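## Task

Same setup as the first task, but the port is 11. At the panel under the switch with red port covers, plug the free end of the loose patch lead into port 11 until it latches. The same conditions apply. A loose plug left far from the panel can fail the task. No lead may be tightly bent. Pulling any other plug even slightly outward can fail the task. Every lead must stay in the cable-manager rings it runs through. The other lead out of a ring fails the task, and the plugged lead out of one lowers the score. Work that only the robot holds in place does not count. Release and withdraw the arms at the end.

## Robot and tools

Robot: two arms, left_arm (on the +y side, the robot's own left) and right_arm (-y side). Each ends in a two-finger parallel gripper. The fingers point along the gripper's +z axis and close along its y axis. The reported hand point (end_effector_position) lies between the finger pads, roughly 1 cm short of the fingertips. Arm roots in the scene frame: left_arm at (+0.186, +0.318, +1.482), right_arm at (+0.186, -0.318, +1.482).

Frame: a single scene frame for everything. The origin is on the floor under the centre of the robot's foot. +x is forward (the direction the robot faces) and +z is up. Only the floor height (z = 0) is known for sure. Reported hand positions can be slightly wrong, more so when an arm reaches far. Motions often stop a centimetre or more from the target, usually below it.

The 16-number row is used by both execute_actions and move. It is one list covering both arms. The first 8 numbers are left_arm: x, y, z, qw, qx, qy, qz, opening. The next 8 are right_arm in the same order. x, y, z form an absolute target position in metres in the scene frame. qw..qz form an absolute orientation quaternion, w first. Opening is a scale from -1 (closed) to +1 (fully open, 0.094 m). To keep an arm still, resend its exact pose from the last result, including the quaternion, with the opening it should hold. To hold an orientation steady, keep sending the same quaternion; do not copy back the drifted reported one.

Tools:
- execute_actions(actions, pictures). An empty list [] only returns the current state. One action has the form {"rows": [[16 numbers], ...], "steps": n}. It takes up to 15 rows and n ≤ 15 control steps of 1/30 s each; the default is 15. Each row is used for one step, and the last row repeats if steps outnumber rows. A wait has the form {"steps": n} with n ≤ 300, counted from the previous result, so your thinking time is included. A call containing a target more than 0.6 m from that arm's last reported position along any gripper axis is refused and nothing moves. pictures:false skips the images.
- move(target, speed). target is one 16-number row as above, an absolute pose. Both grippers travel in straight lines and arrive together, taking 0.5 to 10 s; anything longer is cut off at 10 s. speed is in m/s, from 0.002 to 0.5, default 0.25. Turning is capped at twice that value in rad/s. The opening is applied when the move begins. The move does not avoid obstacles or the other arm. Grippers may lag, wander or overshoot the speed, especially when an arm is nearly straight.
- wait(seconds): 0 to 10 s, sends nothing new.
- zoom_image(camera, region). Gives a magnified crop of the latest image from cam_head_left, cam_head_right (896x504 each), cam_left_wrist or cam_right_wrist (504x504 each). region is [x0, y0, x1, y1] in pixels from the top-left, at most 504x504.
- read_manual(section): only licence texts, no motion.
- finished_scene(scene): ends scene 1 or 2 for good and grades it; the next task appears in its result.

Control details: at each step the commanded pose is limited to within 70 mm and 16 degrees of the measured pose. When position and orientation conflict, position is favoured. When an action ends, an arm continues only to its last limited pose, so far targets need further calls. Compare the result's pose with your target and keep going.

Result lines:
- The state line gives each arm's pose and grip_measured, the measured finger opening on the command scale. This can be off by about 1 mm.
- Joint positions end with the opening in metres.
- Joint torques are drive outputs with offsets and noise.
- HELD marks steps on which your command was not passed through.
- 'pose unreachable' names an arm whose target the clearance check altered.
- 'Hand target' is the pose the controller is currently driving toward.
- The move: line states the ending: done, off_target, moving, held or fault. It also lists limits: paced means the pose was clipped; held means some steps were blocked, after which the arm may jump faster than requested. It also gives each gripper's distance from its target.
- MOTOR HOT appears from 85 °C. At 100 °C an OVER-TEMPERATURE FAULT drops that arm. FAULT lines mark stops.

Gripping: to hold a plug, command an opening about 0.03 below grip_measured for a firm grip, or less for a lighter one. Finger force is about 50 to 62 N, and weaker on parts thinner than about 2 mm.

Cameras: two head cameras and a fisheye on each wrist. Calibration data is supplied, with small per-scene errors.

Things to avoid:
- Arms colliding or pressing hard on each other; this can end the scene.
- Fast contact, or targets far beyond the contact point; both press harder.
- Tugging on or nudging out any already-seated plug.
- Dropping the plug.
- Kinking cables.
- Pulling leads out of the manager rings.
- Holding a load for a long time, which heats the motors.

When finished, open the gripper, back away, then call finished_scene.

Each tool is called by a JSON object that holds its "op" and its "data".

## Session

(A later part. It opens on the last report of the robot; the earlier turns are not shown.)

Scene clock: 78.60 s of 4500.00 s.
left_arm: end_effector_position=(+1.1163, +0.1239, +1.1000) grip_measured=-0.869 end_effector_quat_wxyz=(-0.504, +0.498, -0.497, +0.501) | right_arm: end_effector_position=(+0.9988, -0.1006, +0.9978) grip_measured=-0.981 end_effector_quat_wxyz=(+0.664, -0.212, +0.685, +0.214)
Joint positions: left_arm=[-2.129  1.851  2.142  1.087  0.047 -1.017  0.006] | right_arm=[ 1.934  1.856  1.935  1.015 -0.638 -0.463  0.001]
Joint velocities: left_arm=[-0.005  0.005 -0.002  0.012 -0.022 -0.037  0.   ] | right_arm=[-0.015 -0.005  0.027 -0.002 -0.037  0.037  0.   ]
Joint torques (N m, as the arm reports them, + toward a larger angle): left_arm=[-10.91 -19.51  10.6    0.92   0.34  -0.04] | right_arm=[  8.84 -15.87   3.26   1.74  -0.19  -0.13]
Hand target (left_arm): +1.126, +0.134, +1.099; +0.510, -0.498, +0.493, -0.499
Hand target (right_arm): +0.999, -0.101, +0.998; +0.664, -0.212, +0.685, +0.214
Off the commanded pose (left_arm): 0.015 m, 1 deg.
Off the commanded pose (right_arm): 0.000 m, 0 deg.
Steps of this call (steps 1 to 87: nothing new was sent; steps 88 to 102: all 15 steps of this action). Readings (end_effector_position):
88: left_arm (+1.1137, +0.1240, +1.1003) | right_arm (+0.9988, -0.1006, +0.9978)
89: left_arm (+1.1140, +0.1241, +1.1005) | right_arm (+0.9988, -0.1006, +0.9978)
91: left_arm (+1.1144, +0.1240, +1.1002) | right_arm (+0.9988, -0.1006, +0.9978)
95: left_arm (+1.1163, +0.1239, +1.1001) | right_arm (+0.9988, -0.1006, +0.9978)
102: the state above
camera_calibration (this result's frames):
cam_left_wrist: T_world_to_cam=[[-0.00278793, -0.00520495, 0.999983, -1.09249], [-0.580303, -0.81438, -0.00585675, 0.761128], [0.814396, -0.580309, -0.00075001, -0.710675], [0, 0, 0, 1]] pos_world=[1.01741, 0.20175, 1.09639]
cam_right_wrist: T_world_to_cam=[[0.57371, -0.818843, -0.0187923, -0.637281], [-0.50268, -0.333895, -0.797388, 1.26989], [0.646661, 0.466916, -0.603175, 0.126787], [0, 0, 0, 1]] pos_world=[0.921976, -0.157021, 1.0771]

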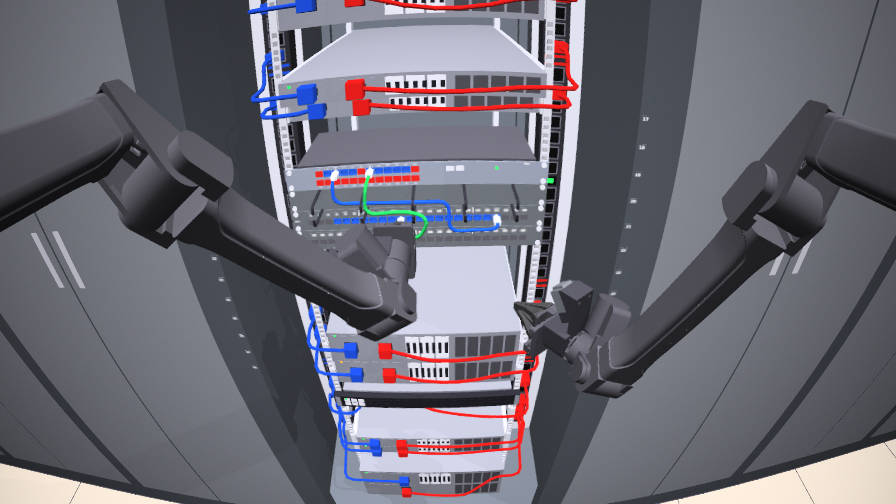

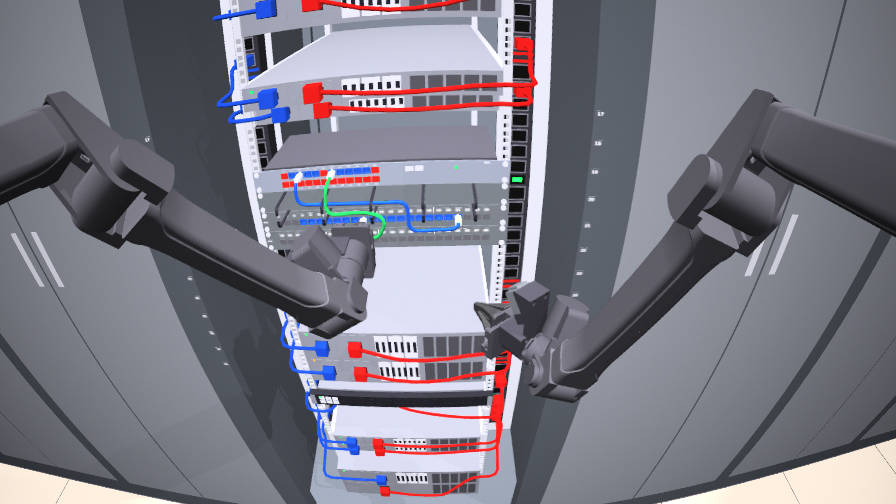

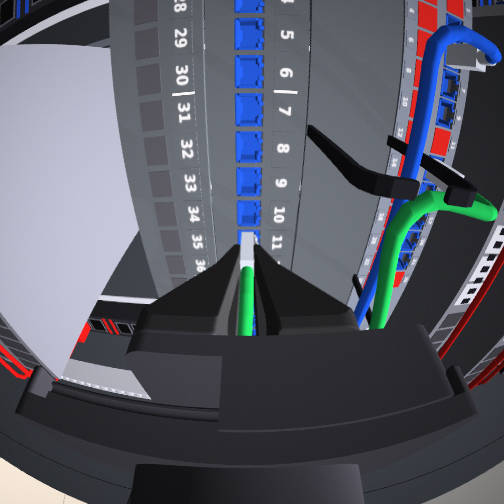

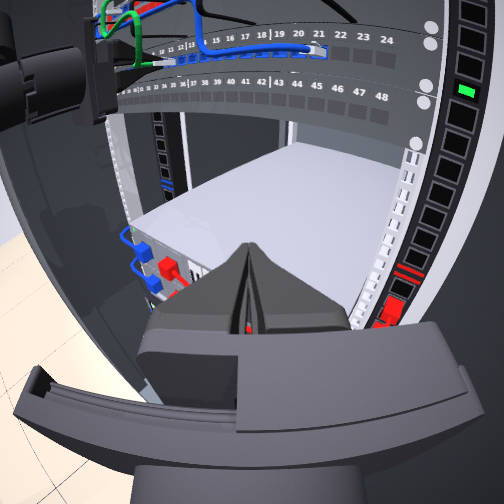

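{"op": "execute_actions", "data": {"actions": [{"rows":[[1.129,0.1355,1.0994,0.5124,-0.4975,0.4907,-0.4995,-0.92,0.9988,-0.1006,0.9978,0.664,-0.212,0.685,0.214,-1],[1.131,0.1374,1.1018,0.5148,-0.4972,0.4883,-0.4997,-0.92,0.9988,-0.1006,0.9978,0.664,-0.212,0.685,0.214,-1],[1.133,0.1393,1.1041,0.5171,-0.4968,0.486,-0.5,-0.92,0.9988,-0.1006,0.9978,0.664,-0.212,0.685,0.214,-1],[1.135,0.1412,1.1065,0.5195,-0.4965,0.4837,-0.5002,-0.92,0.9988,-0.1006,0.9978,0.664,-0.212,0.685,0.214,-1],[1.137,0.1432,1.1089,0.5219,-0.4962,0.4813,-0.5005,-0.92,0.9988,-0.1006,0.9978,0.664,-0.212,0.685,0.214,-1],[1.139,0.1451,1.1112,0.5243,-0.4958,0.479,-0.5008,-0.92,0.9988,-0.1006,0.9978,0.664,-0.212,0.685,0.214,-1],[1.141,0.147,1.1136,0.5266,-0.4955,0.4766,-0.501,-0.92,0.9988,-0.1006,0.9978,0.664,-0.212,0.685,0.214,-1],[1.143,0.149,1.116,0.529,-0.4952,0.4743,-0.5013,-0.92,0.9988,-0.1006,0.9978,0.664,-0.212,0.685,0.214,-1]],"steps":15}]}}

{"op": "zoom_image", "data": {"camera": "cam_right_wrist", "region": [140,30,200,90]}}

Scene clock: 81.80 s of 4500.00 s.
left_arm: end_effector_position=(+1.1170, +0.1243, +1.1006) grip_measured=-0.869 end_effector_quat_wxyz=(-0.505, +0.498, -0.495, +0.501) | right_arm: end_effector_position=(+0.9988, -0.1006, +0.9978) grip_measured=-0.981 end_effector_quat_wxyz=(+0.664, -0.212, +0.685, +0.214)
Joint positions: left_arm=[-2.129  1.854  2.149  1.09   0.047 -1.018  0.006] | right_arm=[ 1.934  1.856  1.935  1.015 -0.638 -0.463  0.001]
Joint velocities: left_arm=[-0.005 -0.005  0.002 -0.012 -0.081 -0.051 -0.001] | right_arm=[-0.005 -0.005 -0.002  0.012 -0.022 -0.066 -0.001]
Joint torques (N m, as the arm reports them, + toward a larger angle): left_arm=[-10.81 -20.77  12.37   1.46   0.09  -0.05] | right_arm=[  8.59 -15.5    3.2    1.7   -0.19  -0.15]
Hand target (left_arm): +1.138, +0.149, +1.119; +0.528, -0.494, +0.474, -0.502
Hand target (right_arm): +0.999, -0.101, +0.998; +0.664, -0.212, +0.685, +0.214
Off the commanded pose (left_arm): 0.039 m, 4 deg.
Off the commanded pose (right_arm): 0.000 m, 0 deg.
Steps of this call (steps 1 to 81: nothing new was sent; steps 82 to 96: all 15 steps of this action). Readings (end_effector_position):
82: left_arm (+1.1164, +0.1240, +1.1002) | right_arm (+0.9988, -0.1006, +0.9978)
83: left_arm (+1.1164, +0.1239, +1.1000) | right_arm (+0.9988, -0.1006, +0.9978)
85: left_arm (+1.1168, +0.1242, +1.1004) | right_arm (+0.9988, -0.1006, +0.9978)
89: left_arm (+1.1170, +0.1244, +1.1007) | right_arm (+0.9988, -0.1006, +0.9978)
96: the state above
camera_calibration (this result's frames):
cam_left_wrist: T_world_to_cam=[[-0.0073204, -0.00470449, 0.999962, -1.08806], [-0.577997, -0.815999, -0.00807033, 0.76194], [0.816006, -0.578034, 0.00325426, -0.717503], [0, 0, 0, 1]] pos_world=[1.01792, 0.201883, 1.09651]
cam_right_wrist: T_world_to_cam=[[0.57371, -0.818843, -0.0187923, -0.637281], [-0.50268, -0.333895, -0.797388, 1.26989], [0.646661, 0.466916, -0.603175, 0.126787], [0, 0, 0, 1]] pos_world=[0.921976, -0.157021, 1.0771]

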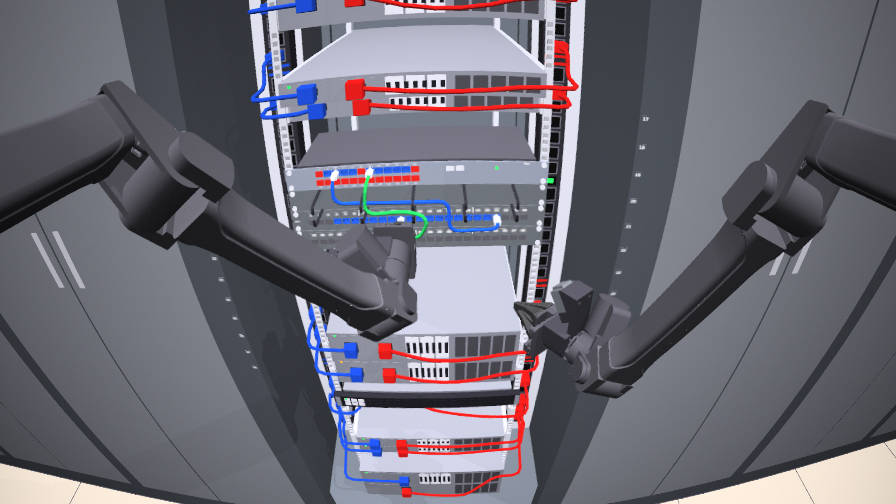

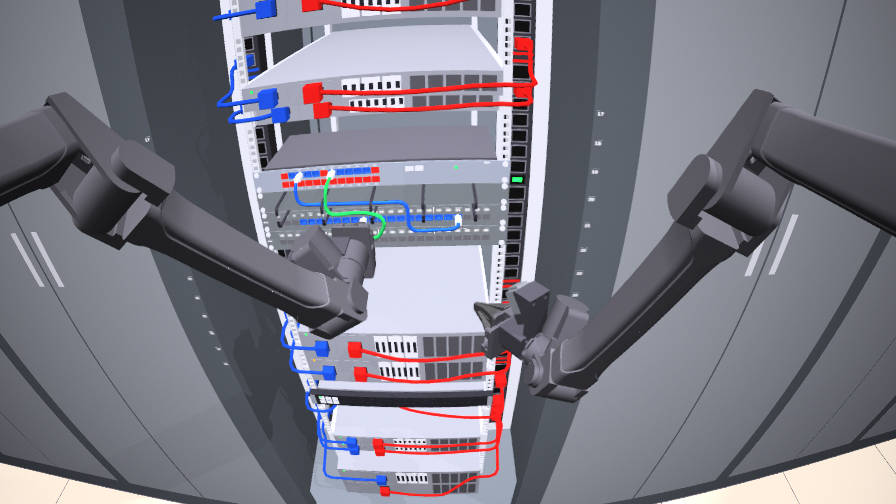

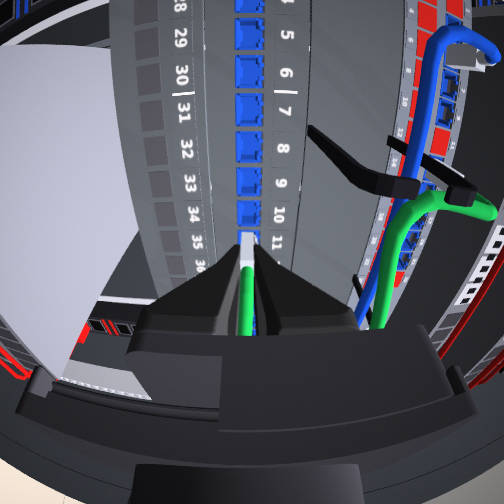

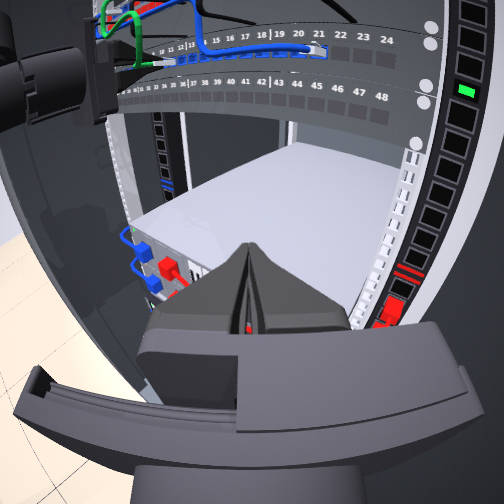

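Region (140, 30, 200, 90) of cam_right_wrist's 504x504 image, scaled by 8.400, with more detail than that image has.

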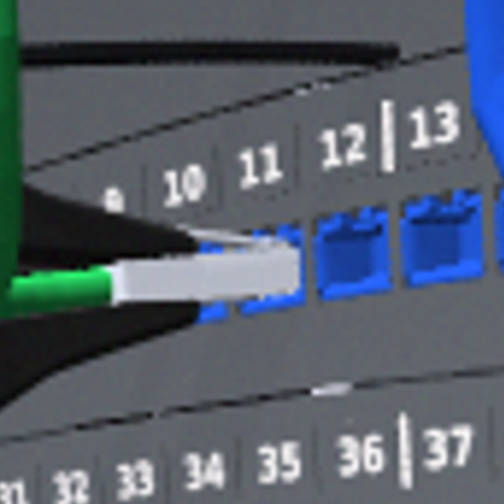

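{"op": "execute_actions", "data": {"actions": [{"rows":[[1.138,0.146,1.114,0.5255,-0.4955,0.477,-0.5015,-0.92,0.9988,-0.1006,0.9978,0.664,-0.212,0.685,0.214,-1],[1.133,0.143,1.112,0.522,-0.4958,0.4797,-0.5017,-0.92,0.9988,-0.1006,0.9978,0.664,-0.212,0.685,0.214,-1],[1.128,0.14,1.11,0.5185,-0.4962,0.4823,-0.5018,-0.92,0.9988,-0.1006,0.9978,0.664,-0.212,0.685,0.214,-1],[1.1235,0.1365,1.1075,0.515,-0.4965,0.485,-0.502,-0.92,0.9988,-0.1006,0.9978,0.664,-0.212,0.685,0.214,-1]],"steps":12}], "pictures": false}}

Scene clock: 84.37 s of 4500.00 s.
left_arm: end_effector_position=(+1.1170, +0.1244, +1.1008) grip_measured=-0.869 end_effector_quat_wxyz=(-0.505, +0.498, -0.495, +0.501) | right_arm: end_effector_position=(+0.9988, -0.1006, +0.9978) grip_measured=-0.981 end_effector_quat_wxyz=(+0.664, -0.212, +0.685, +0.214)
Joint positions: left_arm=[-2.129  1.854  2.149  1.09   0.047 -1.019  0.006] | right_arm=[ 1.934  1.856  1.935  1.015 -0.638 -0.463  0.001]
Joint velocities: left_arm=[-0.015 -0.024 -0.012 -0.007  0.022  0.037  0.   ] | right_arm=[-0.005  0.005  0.012 -0.022 -0.022 -0.022  0.001]
Joint torques (N m, as the arm reports them, + toward a larger angle): left_arm=[-11.62 -21.43   6.75   2.07   0.33  -0.03] | right_arm=[  8.76 -15.58   3.28   1.71  -0.2   -0.15]
Hand target (left_arm): +1.123, +0.136, +1.108; +0.515, -0.497, +0.485, -0.502
Hand target (right_arm): +0.999, -0.101, +0.998; +0.664, -0.212, +0.685, +0.214
Off the commanded pose (left_arm): 0.015 m, 2 deg.
Off the commanded pose (right_arm): 0.000 m, 0 deg.
Steps of this call (steps 1 to 65: nothing new was sent; steps 66 to 77: all 12 steps of this action). Readings (end_effector_position):
66: left_arm (+1.1170, +0.1243, +1.1007) | right_arm (+0.9988, -0.1006, +0.9978)
67: left_arm (+1.1170, +0.1243, +1.1007) | right_arm (+0.9988, -0.1006, +0.9978)
69: left_arm (+1.1170, +0.1244, +1.1008) | right_arm (+0.9988, -0.1006, +0.9978)
73: left_arm (+1.1170, +0.1244, +1.1008) | right_arm (+0.9988, -0.1006, +0.9978)
77: the state above

{"op": "execute_actions", "data": {"actions": [{"rows":[[1.121,0.1355,1.1065,0.514,-0.4966,0.486,-0.502,-0.9,0.9988,-0.1006,0.9978,0.664,-0.212,0.685,0.214,-1],[1.1185,0.1347,1.1055,0.513,-0.4968,0.487,-0.5018,-0.88,0.9988,-0.1006,0.9978,0.664,-0.212,0.685,0.214,-1],[1.1185,0.1347,1.1055,0.513,-0.4968,0.487,-0.5018,-0.87,0.9988,-0.1006,0.9978,0.664,-0.212,0.685,0.214,-1],[1.1185,0.1347,1.1055,0.513,-0.4968,0.487,-0.5018,-0.86,0.9988,-0.1006,0.9978,0.664,-0.212,0.685,0.214,-1],[1.1185,0.1347,1.1055,0.513,-0.4968,0.487,-0.5018,-0.85,0.9988,-0.1006,0.9978,0.664,-0.212,0.685,0.214,-1],[1.1185,0.1347,1.1055,0.513,-0.4968,0.487,-0.5018,-0.84,0.9988,-0.1006,0.9978,0.664,-0.212,0.685,0.214,-1]],"steps":12}]}}

{"op": "zoom_image", "data": {"camera": "cam_right_wrist", "region": [140,30,200,90]}}

{"op": "zoom_image", "data": {"camera": "cam_left_wrist", "region": [206,210,286,290]}}

Scene clock: 87.07 s of 4500.00 s.
left_arm: end_effector_position=(+1.1161, +0.1237, +1.0999) grip_measured=-0.841 end_effector_quat_wxyz=(-0.505, +0.498, -0.496, +0.501) | right_arm: end_effector_position=(+0.9988, -0.1006, +0.9978) grip_measured=-0.981 end_effector_quat_wxyz=(+0.664, -0.212, +0.685, +0.214)
Joint positions: left_arm=[-2.129  1.854  2.146  1.091  0.048 -1.019  0.007] | right_arm=[ 1.934  1.856  1.935  1.015 -0.638 -0.463  0.001]
Joint velocities: left_arm=[ 0.005 -0.015  0.007 -0.022 -0.051 -0.022  0.001] | right_arm=[-0.005 -0.005  0.002  0.002  0.066 -0.007  0.   ]
Joint torques (N m, as the arm reports them, + toward a larger angle): left_arm=[-11.57 -21.31   5.24   2.58   0.35  -0.02] | right_arm=[  8.78 -15.81   3.28   1.69  -0.18  -0.15]
Hand target (left_arm): +1.118, +0.134, +1.106; +0.513, -0.497, +0.487, -0.502
Hand target (right_arm): +0.999, -0.101, +0.998; +0.664, -0.212, +0.685, +0.214
Off the commanded pose (left_arm): 0.013 m, 1 deg.
Off the commanded pose (right_arm): 0.000 m, 0 deg.
Steps of this call (steps 1 to 69: nothing new was sent; steps 70 to 81: all 12 steps of this action). Readings (end_effector_position):
70: left_arm (+1.1168, +0.1242, +1.1006) | right_arm (+0.9988, -0.1006, +0.9978)
71: left_arm (+1.1163, +0.1238, +1.1001) | right_arm (+0.9988, -0.1006, +0.9978)
73: left_arm (+1.1161, +0.1237, +1.0999) | right_arm (+0.9988, -0.1006, +0.9978)
77: left_arm (+1.1161, +0.1237, +1.0999) | right_arm (+0.9988, -0.1006, +0.9978)
81: the state above
camera_calibration (this result's frames):
cam_left_wrist: T_world_to_cam=[[-0.00623251, -0.00386846, 0.999973, -1.08873], [-0.57893, -0.815349, -0.00676251, 0.7605], [0.815354, -0.578956, 0.00284211, -0.71579], [0, 0, 0, 1]] pos_world=[1.01711, 0.20145, 1.09588]
cam_right_wrist: T_world_to_cam=[[0.57371, -0.818843, -0.0187923, -0.637281], [-0.50268, -0.333895, -0.797388, 1.26989], [0.646661, 0.466916, -0.603175, 0.126787], [0, 0, 0, 1]] pos_world=[0.921976, -0.157021, 1.0771]

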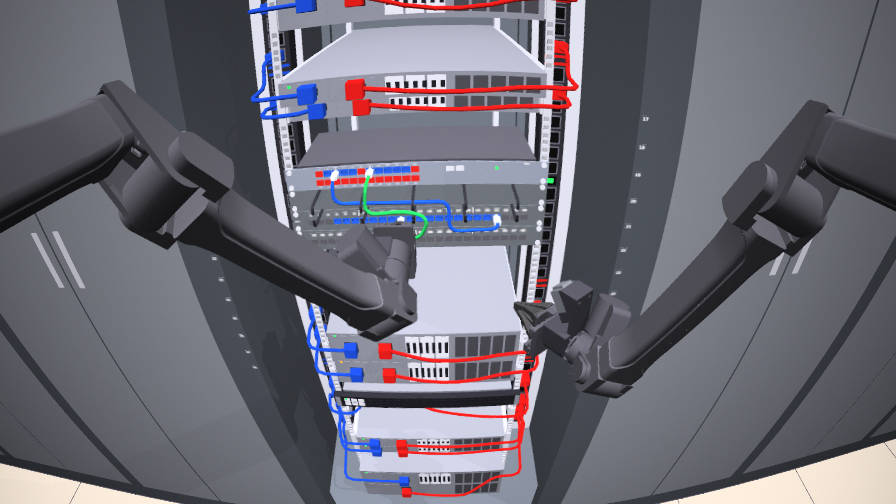

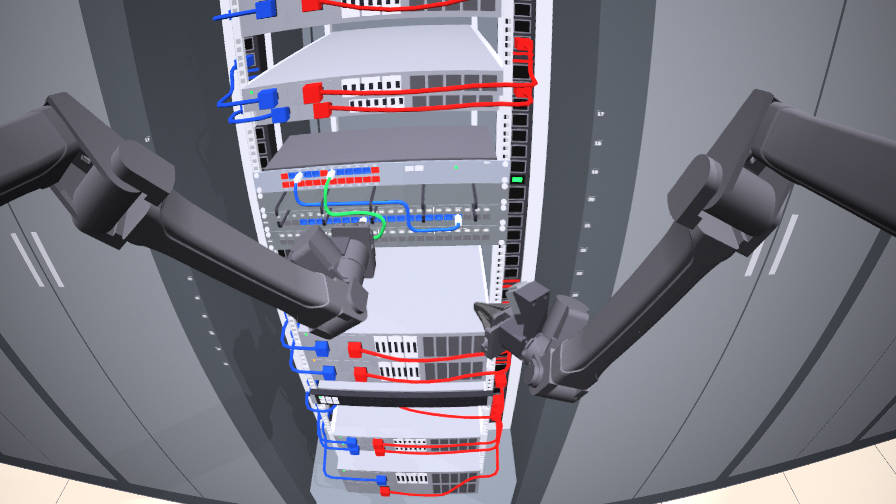

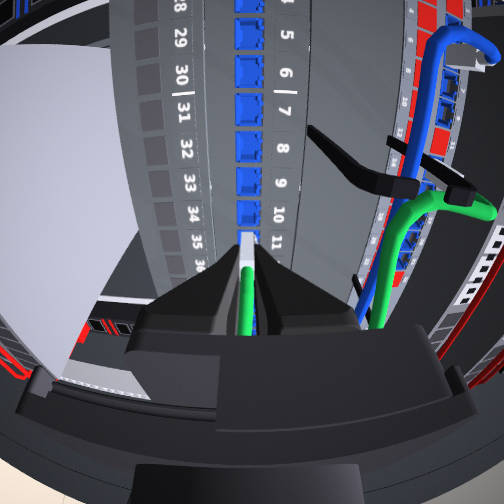

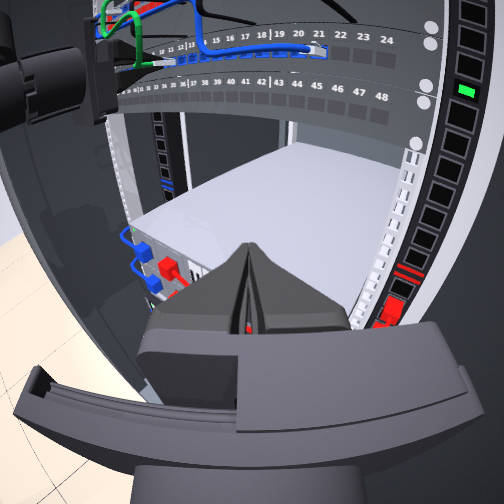

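Region (140, 30, 200, 90) of cam_right_wrist's 504x504 image, scaled by 8.400, with more detail than that image has.

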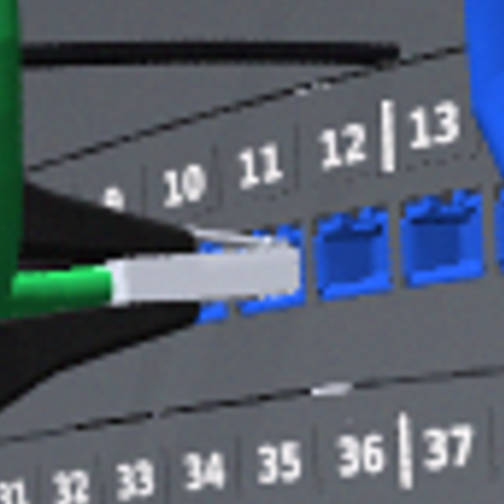

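Region (206, 210, 286, 290) of cam_left_wrist's 504x504 image, scaled by 6.300, with more detail than that image has.

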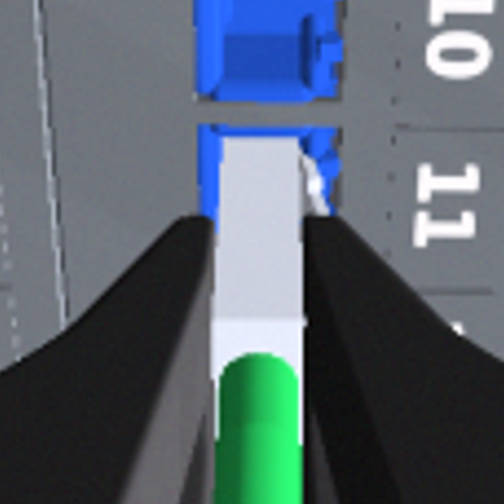

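{"op": "execute_actions", "data": {"actions": [{"rows":[[1.1175,0.1347,1.1055,0.5135,-0.4968,0.4865,-0.5018,-0.835,0.9988,-0.1006,0.9978,0.664,-0.212,0.685,0.214,-1],[1.1165,0.1347,1.1055,0.514,-0.4967,0.486,-0.5018,-0.83,0.9988,-0.1006,0.9978,0.664,-0.212,0.685,0.214,-1],[1.1157,0.1347,1.1055,0.5143,-0.4966,0.4857,-0.5019,-0.83,0.9988,-0.1006,0.9978,0.664,-0.212,0.685,0.214,-1],[1.115,0.1347,1.1055,0.5146,-0.4966,0.4854,-0.502,-0.83,0.9988,-0.1006,0.9978,0.664,-0.212,0.685,0.214,-1]],"steps":15}]}}

{"op": "zoom_image", "data": {"camera": "cam_right_wrist", "region": [140,30,200,90]}}

{"op": "zoom_image", "data": {"camera": "cam_left_wrist", "region": [206,210,286,290]}}

Scene clock: 89.50 s of 4500.00 s.
left_arm: end_effector_position=(+1.1132, +0.1233, +1.0995) grip_measured=-0.831 end_effector_quat_wxyz=(-0.506, +0.498, -0.494, +0.502) | right_arm: end_effector_position=(+0.9988, -0.1006, +0.9978) grip_measured=-0.981 end_effector_quat_wxyz=(+0.664, -0.212, +0.685, +0.214)
Joint positions: left_arm=[-2.129  1.854  2.137  1.103  0.048 -1.019  0.008] | right_arm=[ 1.934  1.856  1.935  1.015 -0.638 -0.463  0.001]
Joint velocities: left_arm=[-0.005 -0.005 -0.002 -0.002 -0.022 -0.022 -0.   ] | right_arm=[-0.005 -0.005 -0.007 -0.012 -0.022 -0.022 -0.002]
Joint torques (N m, as the arm reports them, + toward a larger angle): left_arm=[-11.72 -21.78   4.9    2.64   0.34  -0.02] | right_arm=[  8.64 -15.82   3.3    1.72  -0.19  -0.14]
Hand target (left_arm): +1.115, +0.134, +1.106; +0.515, -0.496, +0.485, -0.503
Hand target (right_arm): +0.999, -0.101, +0.998; +0.664, -0.212, +0.685, +0.214
Off the commanded pose (left_arm): 0.013 m, 1 deg.
Off the commanded pose (right_arm): 0.000 m, 0 deg.
Steps of this call (steps 1 to 58: nothing new was sent; steps 59 to 73: all 15 steps of this action). Readings (end_effector_position):
59: left_arm (+1.1161, +0.1237, +1.0999) | right_arm (+0.9988, -0.1006, +0.9978)
60: left_arm (+1.1160, +0.1237, +1.0999) | right_arm (+0.9988, -0.1006, +0.9978)
62: left_arm (+1.1151, +0.1236, +1.0998) | right_arm (+0.9988, -0.1006, +0.9978)
66: left_arm (+1.1133, +0.1232, +1.0994) | right_arm (+0.9988, -0.1006, +0.9978)
73: the state above
camera_calibration (this result's frames):
cam_left_wrist: T_world_to_cam=[[-0.00946873, -0.00406152, 0.999947, -1.08462], [-0.577274, -0.816504, -0.00878276, 0.758929], [0.816496, -0.577326, 0.00538665, -0.7179], [0, 0, 0, 1]] pos_world=[1.014, 0.2008, 1.0951]
cam_right_wrist: T_world_to_cam=[[0.57371, -0.818843, -0.0187923, -0.637281], [-0.50268, -0.333895, -0.797388, 1.26989], [0.646661, 0.466916, -0.603175, 0.126787], [0, 0, 0, 1]] pos_world=[0.921976, -0.157021, 1.0771]

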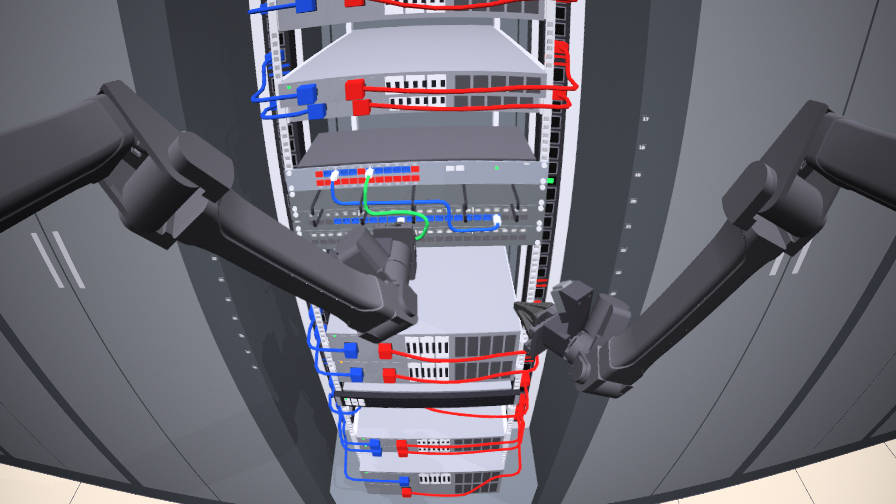

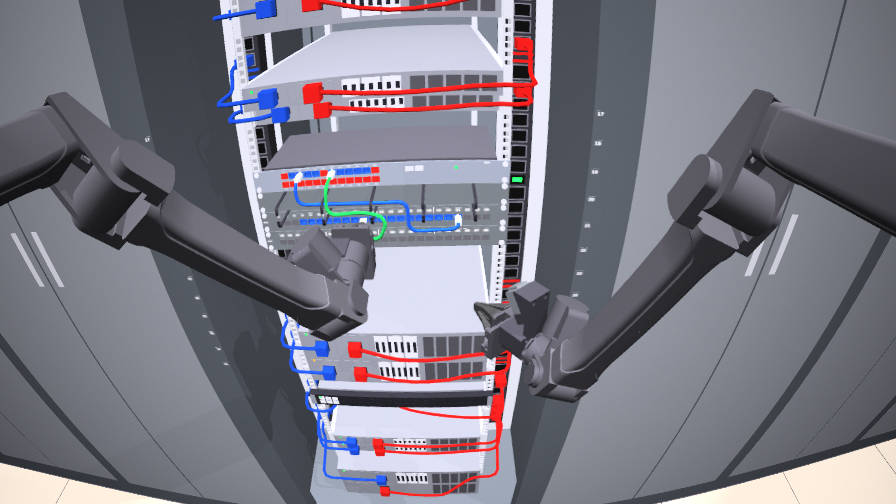

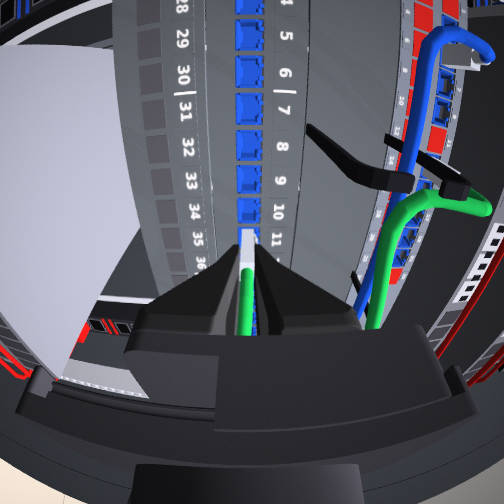

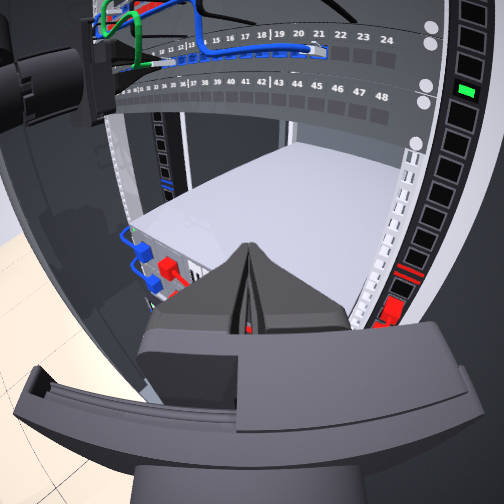

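Region (140, 30, 200, 90) of cam_right_wrist's 504x504 image, scaled by 8.400, with more detail than that image has.

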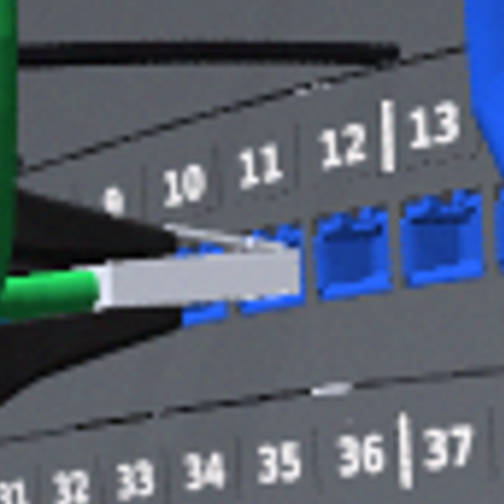

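Region (206, 210, 286, 290) of cam_left_wrist's 504x504 image, scaled by 6.300, with more detail than that image has.

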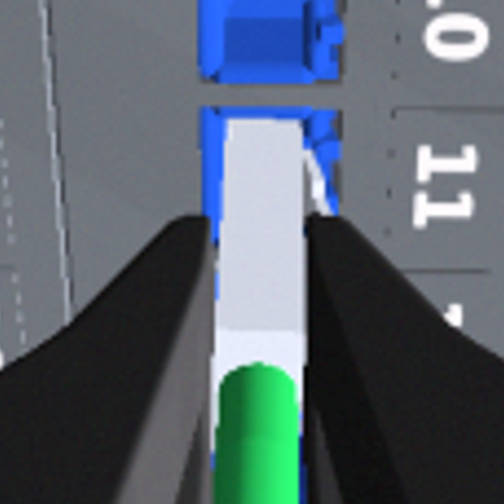

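{"op": "execute_actions", "data": {"actions": [{"rows":[[1.116,0.1347,1.1055,0.5146,-0.4966,0.4854,-0.502,-0.85,0.9988,-0.1006,0.9978,0.664,-0.212,0.685,0.214,-1],[1.116,0.1347,1.1055,0.5146,-0.4966,0.4854,-0.502,-0.87,0.9988,-0.1006,0.9978,0.664,-0.212,0.685,0.214,-1],[1.117,0.1347,1.105,0.5146,-0.4966,0.4854,-0.502,-0.89,0.9988,-0.1006,0.9978,0.664,-0.212,0.685,0.214,-1],[1.118,0.1347,1.1045,0.5146,-0.4966,0.4857,-0.502,-0.91,0.9988,-0.1006,0.9978,0.664,-0.212,0.685,0.214,-1],[1.1195,0.135,1.104,0.5146,-0.4966,0.486,-0.5015,-0.91,0.9988,-0.1006,0.9978,0.664,-0.212,0.685,0.214,-1],[1.121,0.135,1.1035,0.5146,-0.4968,0.4865,-0.501,-0.91,0.9988,-0.1006,0.9978,0.664,-0.212,0.685,0.214,-1],[1.1225,0.1355,1.103,0.5146,-0.497,0.487,-0.501,-0.91,0.9988,-0.1006,0.9978,0.664,-0.212,0.685,0.214,-1],[1.124,0.1355,1.1027,0.5146,-0.497,0.487,-0.5005,-0.91,0.9988,-0.1006,0.9978,0.664,-0.212,0.685,0.214,-1],[1.1255,0.136,1.1025,0.5146,-0.497,0.4875,-0.5005,-0.91,0.9988,-0.1006,0.9978,0.664,-0.212,0.685,0.214,-1],[1.127,0.136,1.1025,0.5146,-0.497,0.488,-0.5,-0.91,0.9988,-0.1006,0.9978,0.664,-0.212,0.685,0.214,-1],[1.1285,0.136,1.1025,0.5146,-0.497,0.488,-0.5,-0.91,0.9988,-0.1006,0.9978,0.664,-0.212,0.685,0.214,-1],[1.130,0.136,1.1025,0.5146,-0.497,0.488,-0.5,-0.91,0.9988,-0.1006,0.9978,0.664,-0.212,0.685,0.214,-1],[1.1315,0.136,1.1025,0.5146,-0.497,0.488,-0.5,-0.91,0.9988,-0.1006,0.9978,0.664,-0.212,0.685,0.214,-1]],"steps":15}], "pictures": false}}

{"op": "execute_actions", "data": {"actions": [{"steps":10}]}}

{"op": "zoom_image", "data": {"camera": "cam_right_wrist", "region": [140,30,200,90]}}

Scene clock: 96.03 s of 4500.00 s.
left_arm: end_effector_position=(+1.1169, +0.1238, +1.1001) grip_measured=-0.869 end_effector_quat_wxyz=(-0.504, +0.498, -0.496, +0.501) | right_arm: end_effector_position=(+0.9988, -0.1006, +0.9978) grip_measured=-0.981 end_effector_quat_wxyz=(+0.664, -0.212, +0.685, +0.214)
Joint positions: left_arm=[-2.129  1.854  2.148  1.087  0.048 -1.019  0.006] | right_arm=[ 1.934  1.856  1.935  1.015 -0.638 -0.463  0.001]
Joint velocities: left_arm=[ 0.005 -0.015 -0.002 -0.012  0.081  0.066 -0.   ] | right_arm=[-0.024 -0.005  0.002 -0.007 -0.037 -0.037 -0.   ]
Joint torques (N m, as the arm reports them, + toward a larger angle): left_arm=[-11.46 -19.74  10.99   0.97   0.24   0.  ] | right_arm=[  8.5  -15.65   3.2    1.72  -0.19  -0.14]
Hand target (left_arm): +1.129, +0.136, +1.104; +0.514, -0.497, +0.488, -0.500
Hand target (right_arm): +0.999, -0.101, +0.998; +0.664, -0.212, +0.685, +0.214
Off the commanded pose (left_arm): 0.019 m, 2 deg.
Off the commanded pose (right_arm): 0.000 m, 0 deg.
Steps of this call (steps 1 to 90: nothing new was sent; then 3.03 s passed at rest; steps 91 to 105: all 15 steps of this action). Readings (end_effector_position):
91: left_arm (+1.1132, +0.1233, +1.0995) | right_arm (+0.9988, -0.1006, +0.9978)
92: left_arm (+1.1132, +0.1233, +1.0995) | right_arm (+0.9988, -0.1006, +0.9978)
94: left_arm (+1.1132, +0.1233, +1.0995) | right_arm (+0.9988, -0.1006, +0.9978)
98: left_arm (+1.1132, +0.1232, +1.0994) | right_arm (+0.9988, -0.1006, +0.9978)
105: the state above

Scene clock: 96.37 s of 4500.00 s.
left_arm: end_effector_position=(+1.1169, +0.1238, +1.1001) grip_measured=-0.869 end_effector_quat_wxyz=(-0.504, +0.498, -0.496, +0.501) | right_arm: end_effector_position=(+0.9988, -0.1006, +0.9978) grip_measured=-0.981 end_effector_quat_wxyz=(+0.664, -0.212, +0.685, +0.214)
Joint positions: left_arm=[-2.129  1.854  2.148  1.087  0.048 -1.019  0.006] | right_arm=[ 1.934  1.856  1.935  1.015 -0.638 -0.463  0.001]
Joint velocities: left_arm=[-0.005 -0.005 -0.002  0.012 -0.037 -0.007 -0.   ] | right_arm=[-0.015  0.005  0.002  0.007 -0.037 -0.037 -0.   ]
Joint torques (N m, as the arm reports them, + toward a larger angle): left_arm=[-11.26 -19.96  11.     1.     0.23  -0.02] | right_arm=[  8.85 -15.67   3.23   1.66  -0.18  -0.14]
Hand target (left_arm): +1.129, +0.136, +1.104; +0.514, -0.497, +0.488, -0.500
Hand target (right_arm): +0.999, -0.101, +0.998; +0.664, -0.212, +0.685, +0.214
Off the commanded pose (left_arm): 0.019 m, 2 deg.
Off the commanded pose (right_arm): 0.000 m, 0 deg.
Steps of this call (steps 1 to 10: nothing new was sent). Readings (end_effector_position):
1: left_arm (+1.1169, +0.1238, +1.1001) | right_arm (+0.9988, -0.1006, +0.9978)
2: left_arm (+1.1169, +0.1238, +1.1001) | right_arm (+0.9988, -0.1006, +0.9978)
4: left_arm (+1.1169, +0.1238, +1.1001) | right_arm (+0.9988, -0.1006, +0.9978)
8: left_arm (+1.1169, +0.1238, +1.1001) | right_arm (+0.9988, -0.1006, +0.9978)
10: the state above
camera_calibration (this result's frames):
cam_left_wrist: T_world_to_cam=[[-0.00546269, -0.00381478, 0.999978, -1.08972], [-0.579688, -0.814814, -0.00627513, 0.761229], [0.81482, -0.57971, 0.0022397, -0.715042], [0, 0, 0, 1]] pos_world=[1.01795, 0.201586, 1.09608]
cam_right_wrist: T_world_to_cam=[[0.57371, -0.818843, -0.0187923, -0.637281], [-0.50268, -0.333895, -0.797388, 1.26989], [0.646661, 0.466916, -0.603175, 0.126787], [0, 0, 0, 1]] pos_world=[0.921976, -0.157021, 1.0771]

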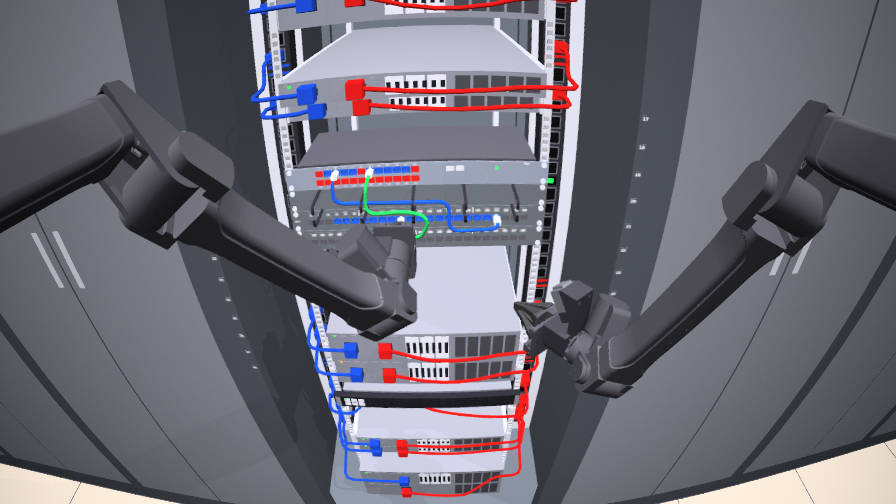

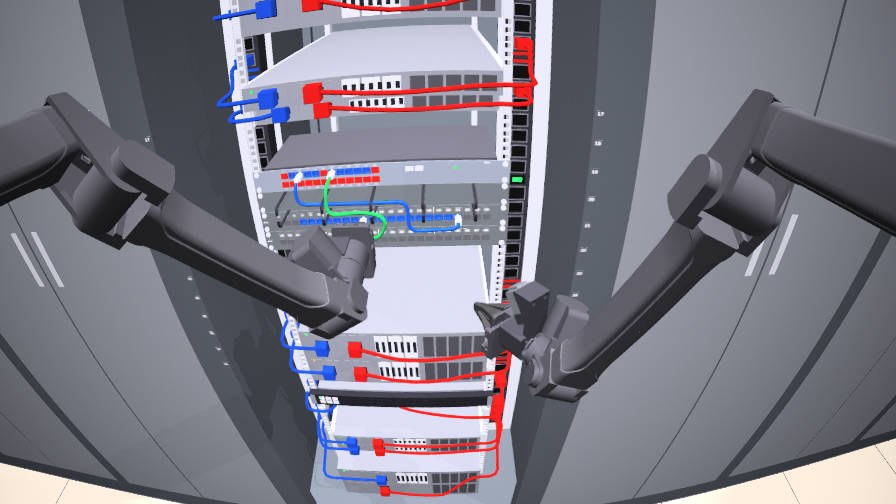

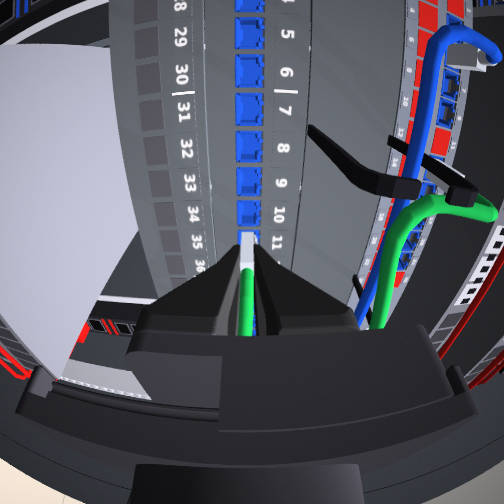

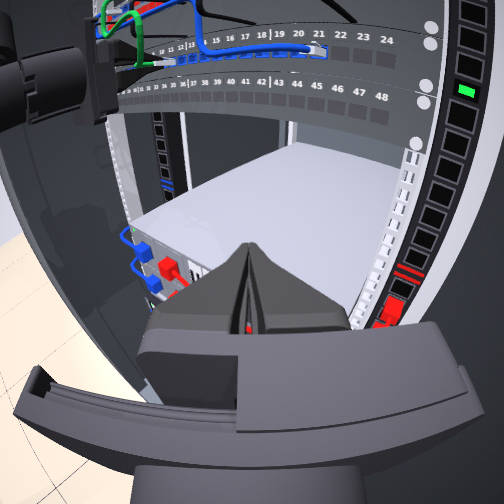

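Region (140, 30, 200, 90) of cam_right_wrist's 504x504 image, scaled by 8.400, with more detail than that image has.

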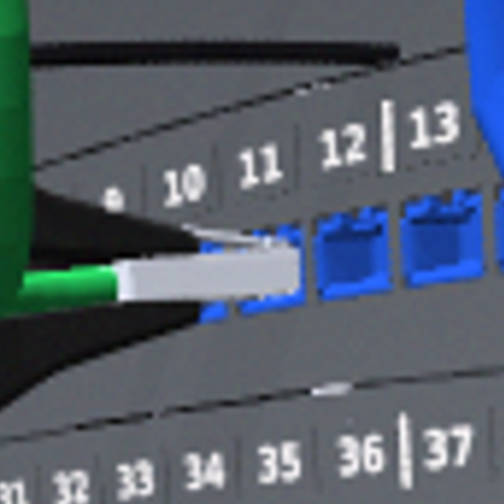

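{"op": "execute_actions", "data": {"actions": [{"rows":[[1.134,0.1383,1.1057,0.5171,-0.4967,0.4856,-0.5003,-0.92,0.9988,-0.1006,0.9978,0.664,-0.212,0.685,0.214,-1],[1.1366,0.1405,1.1088,0.5197,-0.4964,0.4832,-0.5005,-0.92,0.9988,-0.1006,0.9978,0.664,-0.212,0.685,0.214,-1],[1.1391,0.1428,1.112,0.5222,-0.496,0.4808,-0.5008,-0.92,0.9988,-0.1006,0.9978,0.664,-0.212,0.685,0.214,-1],[1.1417,0.145,1.1151,0.5248,-0.4957,0.4784,-0.501,-0.92,0.9988,-0.1006,0.9978,0.664,-0.212,0.685,0.214,-1],[1.1442,0.1473,1.1183,0.5273,-0.4954,0.476,-0.5013,-0.92,0.9988,-0.1006,0.9978,0.664,-0.212,0.685,0.214,-1],[1.1468,0.1495,1.1214,0.5298,-0.4951,0.4736,-0.5015,-0.92,0.9988,-0.1006,0.9978,0.664,-0.212,0.685,0.214,-1],[1.1493,0.1518,1.1246,0.5324,-0.4948,0.4712,-0.5018,-0.92,0.9988,-0.1006,0.9978,0.664,-0.212,0.685,0.214,-1],[1.1519,0.154,1.1277,0.5349,-0.4944,0.4688,-0.502,-0.92,0.9988,-0.1006,0.9978,0.664,-0.212,0.685,0.214,-1],[1.1544,0.1563,1.1309,0.5375,-0.4941,0.4664,-0.5023,-0.92,0.9988,-0.1006,0.9978,0.664,-0.212,0.685,0.214,-1],[1.157,0.1585,1.134,0.54,-0.4938,0.464,-0.5025,-0.92,0.9988,-0.1006,0.9978,0.664,-0.212,0.685,0.214,-1]],"steps":15}]}}

{"op": "zoom_image", "data": {"camera": "cam_right_wrist", "region": [140,30,200,90]}}

{"op": "zoom_image", "data": {"camera": "cam_head_right", "region": [340,200,400,245]}}

Scene clock: 100.77 s of 4500.00 s.
left_arm: end_effector_position=(+1.1178, +0.1245, +1.1010) grip_measured=-0.869 end_effector_quat_wxyz=(-0.505, +0.498, -0.495, +0.502) | right_arm: end_effector_position=(+0.9988, -0.1006, +0.9978) grip_measured=-0.981 end_effector_quat_wxyz=(+0.664, -0.212, +0.685, +0.214)
Joint positions: left_arm=[-2.129  1.854  2.151  1.087  0.048 -1.019  0.006] | right_arm=[ 1.934  1.856  1.935  1.015 -0.638 -0.463  0.001]
Joint velocities: left_arm=[-0.024 -0.015 -0.022  0.002 -0.007  0.007  0.   ] | right_arm=[ 0.005 -0.015  0.002 -0.007 -0.095  0.051 -0.001]
Joint torques (N m, as the arm reports them, + toward a larger angle): left_arm=[-11.37 -22.71  12.99   1.61  -0.07  -0.01] | right_arm=[  8.74 -15.96   3.32   1.75  -0.19  -0.14]
Hand target (left_arm): +1.149, +0.159, +1.139; +0.539, -0.492, +0.463, -0.503
Hand target (right_arm): +0.999, -0.101, +0.998; +0.664, -0.212, +0.685, +0.214
Off the commanded pose (left_arm): 0.062 m, 5 deg.
Off the commanded pose (right_arm): 0.000 m, 0 deg.
Steps of this call (steps 1 to 90: nothing new was sent; then 0.90 s passed at rest; steps 91 to 105: all 15 steps of this action). Readings (end_effector_position):
91: left_arm (+1.1169, +0.1238, +1.1001) | right_arm (+0.9988, -0.1006, +0.9978)
92: left_arm (+1.1172, +0.1240, +1.1003) | right_arm (+0.9988, -0.1006, +0.9978)
94: left_arm (+1.1172, +0.1240, +1.1003) | right_arm (+0.9988, -0.1006, +0.9978)
98: left_arm (+1.1175, +0.1242, +1.1008) | right_arm (+0.9988, -0.1006, +0.9978)
105: the state above
camera_calibration (this result's frames):
cam_left_wrist: T_world_to_cam=[[-0.00752705, -0.00394491, 0.999964, -1.08829], [-0.578268, -0.815811, -0.00757123, 0.762276], [0.815812, -0.578305, 0.00385944, -0.718434], [0, 0, 0, 1]] pos_world=[1.01872, 0.202106, 1.0968]
cam_right_wrist: T_world_to_cam=[[0.57371, -0.818843, -0.0187923, -0.637281], [-0.50268, -0.333895, -0.797388, 1.26989], [0.646661, 0.466916, -0.603175, 0.126787], [0, 0, 0, 1]] pos_world=[0.921976, -0.157021, 1.0771]

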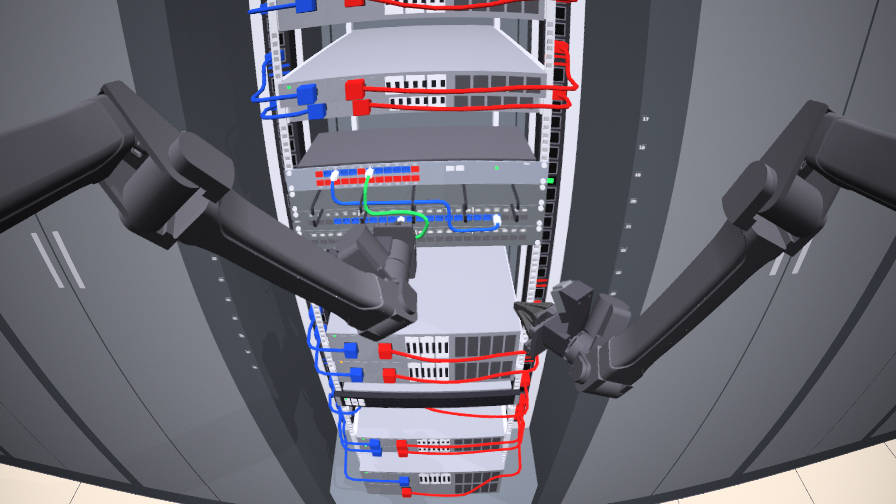

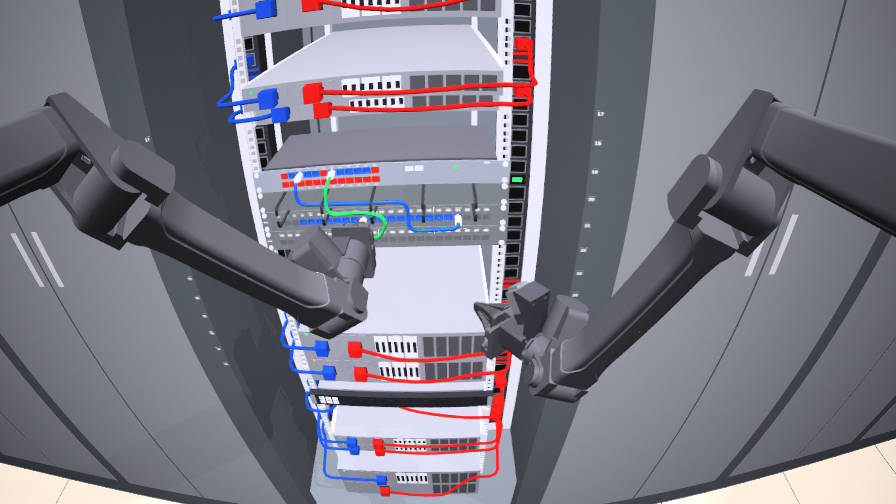

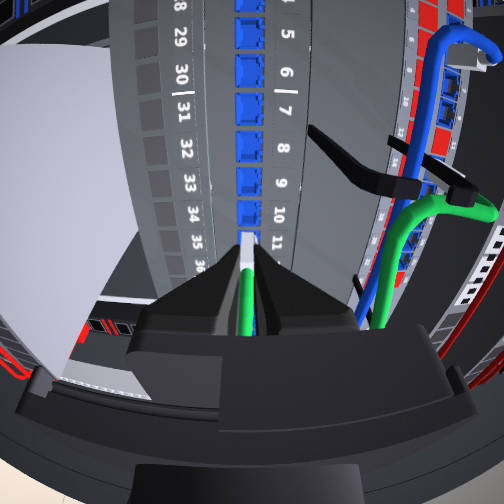

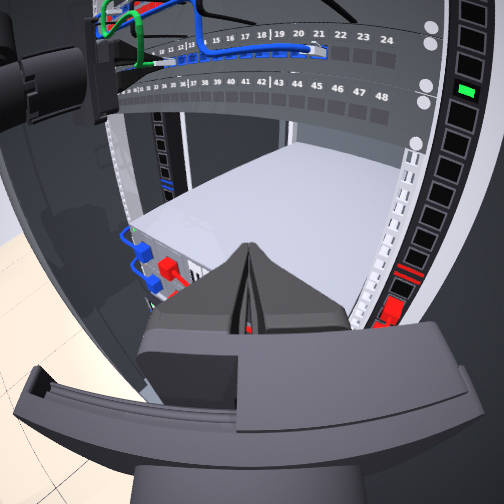

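Region (140, 30, 200, 90) of cam_right_wrist's 504x504 image, scaled by 8.400, with more detail than that image has.

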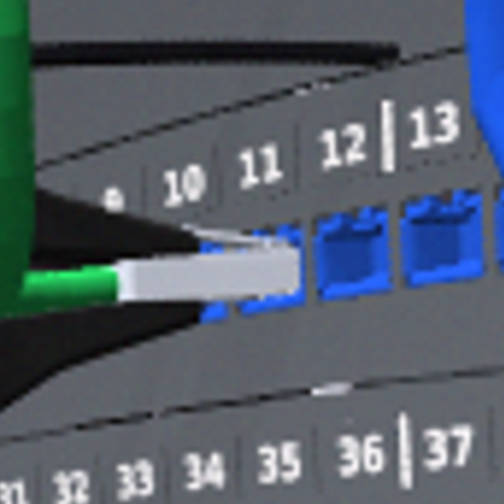

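Region (340, 200, 400, 245) of cam_head_right's 896x504 image, scaled by 8.400, with more detail than that image has; it fills the top 378 rows of this view, and the rest is white.

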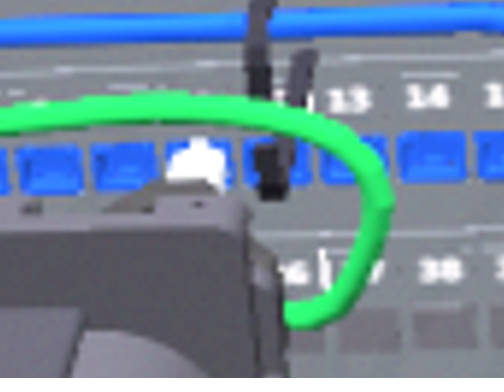

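{"op": "execute_actions", "data": {"actions": [{"rows":[[1.15,0.1535,1.128,0.534,-0.4945,0.469,-0.5022,-0.92,0.9988,-0.1006,0.9978,0.664,-0.212,0.685,0.214,-1],[1.143,0.1485,1.122,0.528,-0.4952,0.4745,-0.502,-0.92,0.9988,-0.1006,0.9978,0.664,-0.212,0.685,0.214,-1],[1.136,0.1435,1.116,0.522,-0.4959,0.4795,-0.5017,-0.92,0.9988,-0.1006,0.9978,0.664,-0.212,0.685,0.214,-1],[1.129,0.1385,1.11,0.5165,-0.4965,0.485,-0.5014,-0.92,0.9988,-0.1006,0.9978,0.664,-0.212,0.685,0.214,-1],[1.122,0.1335,1.104,0.5105,-0.4972,0.49,-0.5012,-0.92,0.9988,-0.1006,0.9978,0.664,-0.212,0.685,0.214,-1],[1.115,0.1286,1.098,0.5052,-0.4978,0.4945,-0.5009,-0.9,0.9988,-0.1006,0.9978,0.664,-0.212,0.685,0.214,-1]],"steps":12}], "pictures": false}}

Scene clock: 102.93 s of 4500.00 s.
left_arm: end_effector_position=(+1.1164, +0.1233, +1.0996) grip_measured=-0.869 end_effector_quat_wxyz=(-0.504, +0.498, -0.496, +0.502) | right_arm: end_effector_position=(+0.9988, -0.1006, +0.9978) grip_measured=-0.981 end_effector_quat_wxyz=(+0.664, -0.212, +0.685, +0.214)
Joint positions: left_arm=[-2.129  1.855  2.147  1.088  0.049 -1.019  0.006] | right_arm=[ 1.934  1.856  1.935  1.015 -0.638 -0.463  0.001]
Joint velocities: left_arm=[-0.005 -0.005 -0.007 -0.007 -0.022 -0.081 -0.   ] | right_arm=[-0.015 -0.005  0.017  0.012  0.051  0.037  0.   ]
Joint torques (N m, as the arm reports them, + toward a larger angle): left_arm=[-11.44 -20.73   4.93   2.11   0.38   0.  ] | right_arm=[  9.19 -15.8    3.29   1.62  -0.19  -0.15]
Hand target (left_arm): +1.115, +0.128, +1.098; +0.506, -0.498, +0.495, -0.501
Hand target (right_arm): +0.999, -0.101, +0.998; +0.664, -0.212, +0.685, +0.214
Off the commanded pose (left_arm): 0.006 m, 0 deg.
Off the commanded pose (right_arm): 0.000 m, 0 deg.
Steps of this call (steps 1 to 53: nothing new was sent; steps 54 to 65: all 12 steps of this action). Readings (end_effector_position):
54: left_arm (+1.1178, +0.1245, +1.1010) | right_arm (+0.9988, -0.1006, +0.9978)
55: left_arm (+1.1178, +0.1245, +1.1010) | right_arm (+0.9988, -0.1006, +0.9978)
57: left_arm (+1.1178, +0.1244, +1.1011) | right_arm (+0.9988, -0.1006, +0.9978)
61: left_arm (+1.1164, +0.1233, +1.0996) | right_arm (+0.9988, -0.1006, +0.9978)
65: the state above


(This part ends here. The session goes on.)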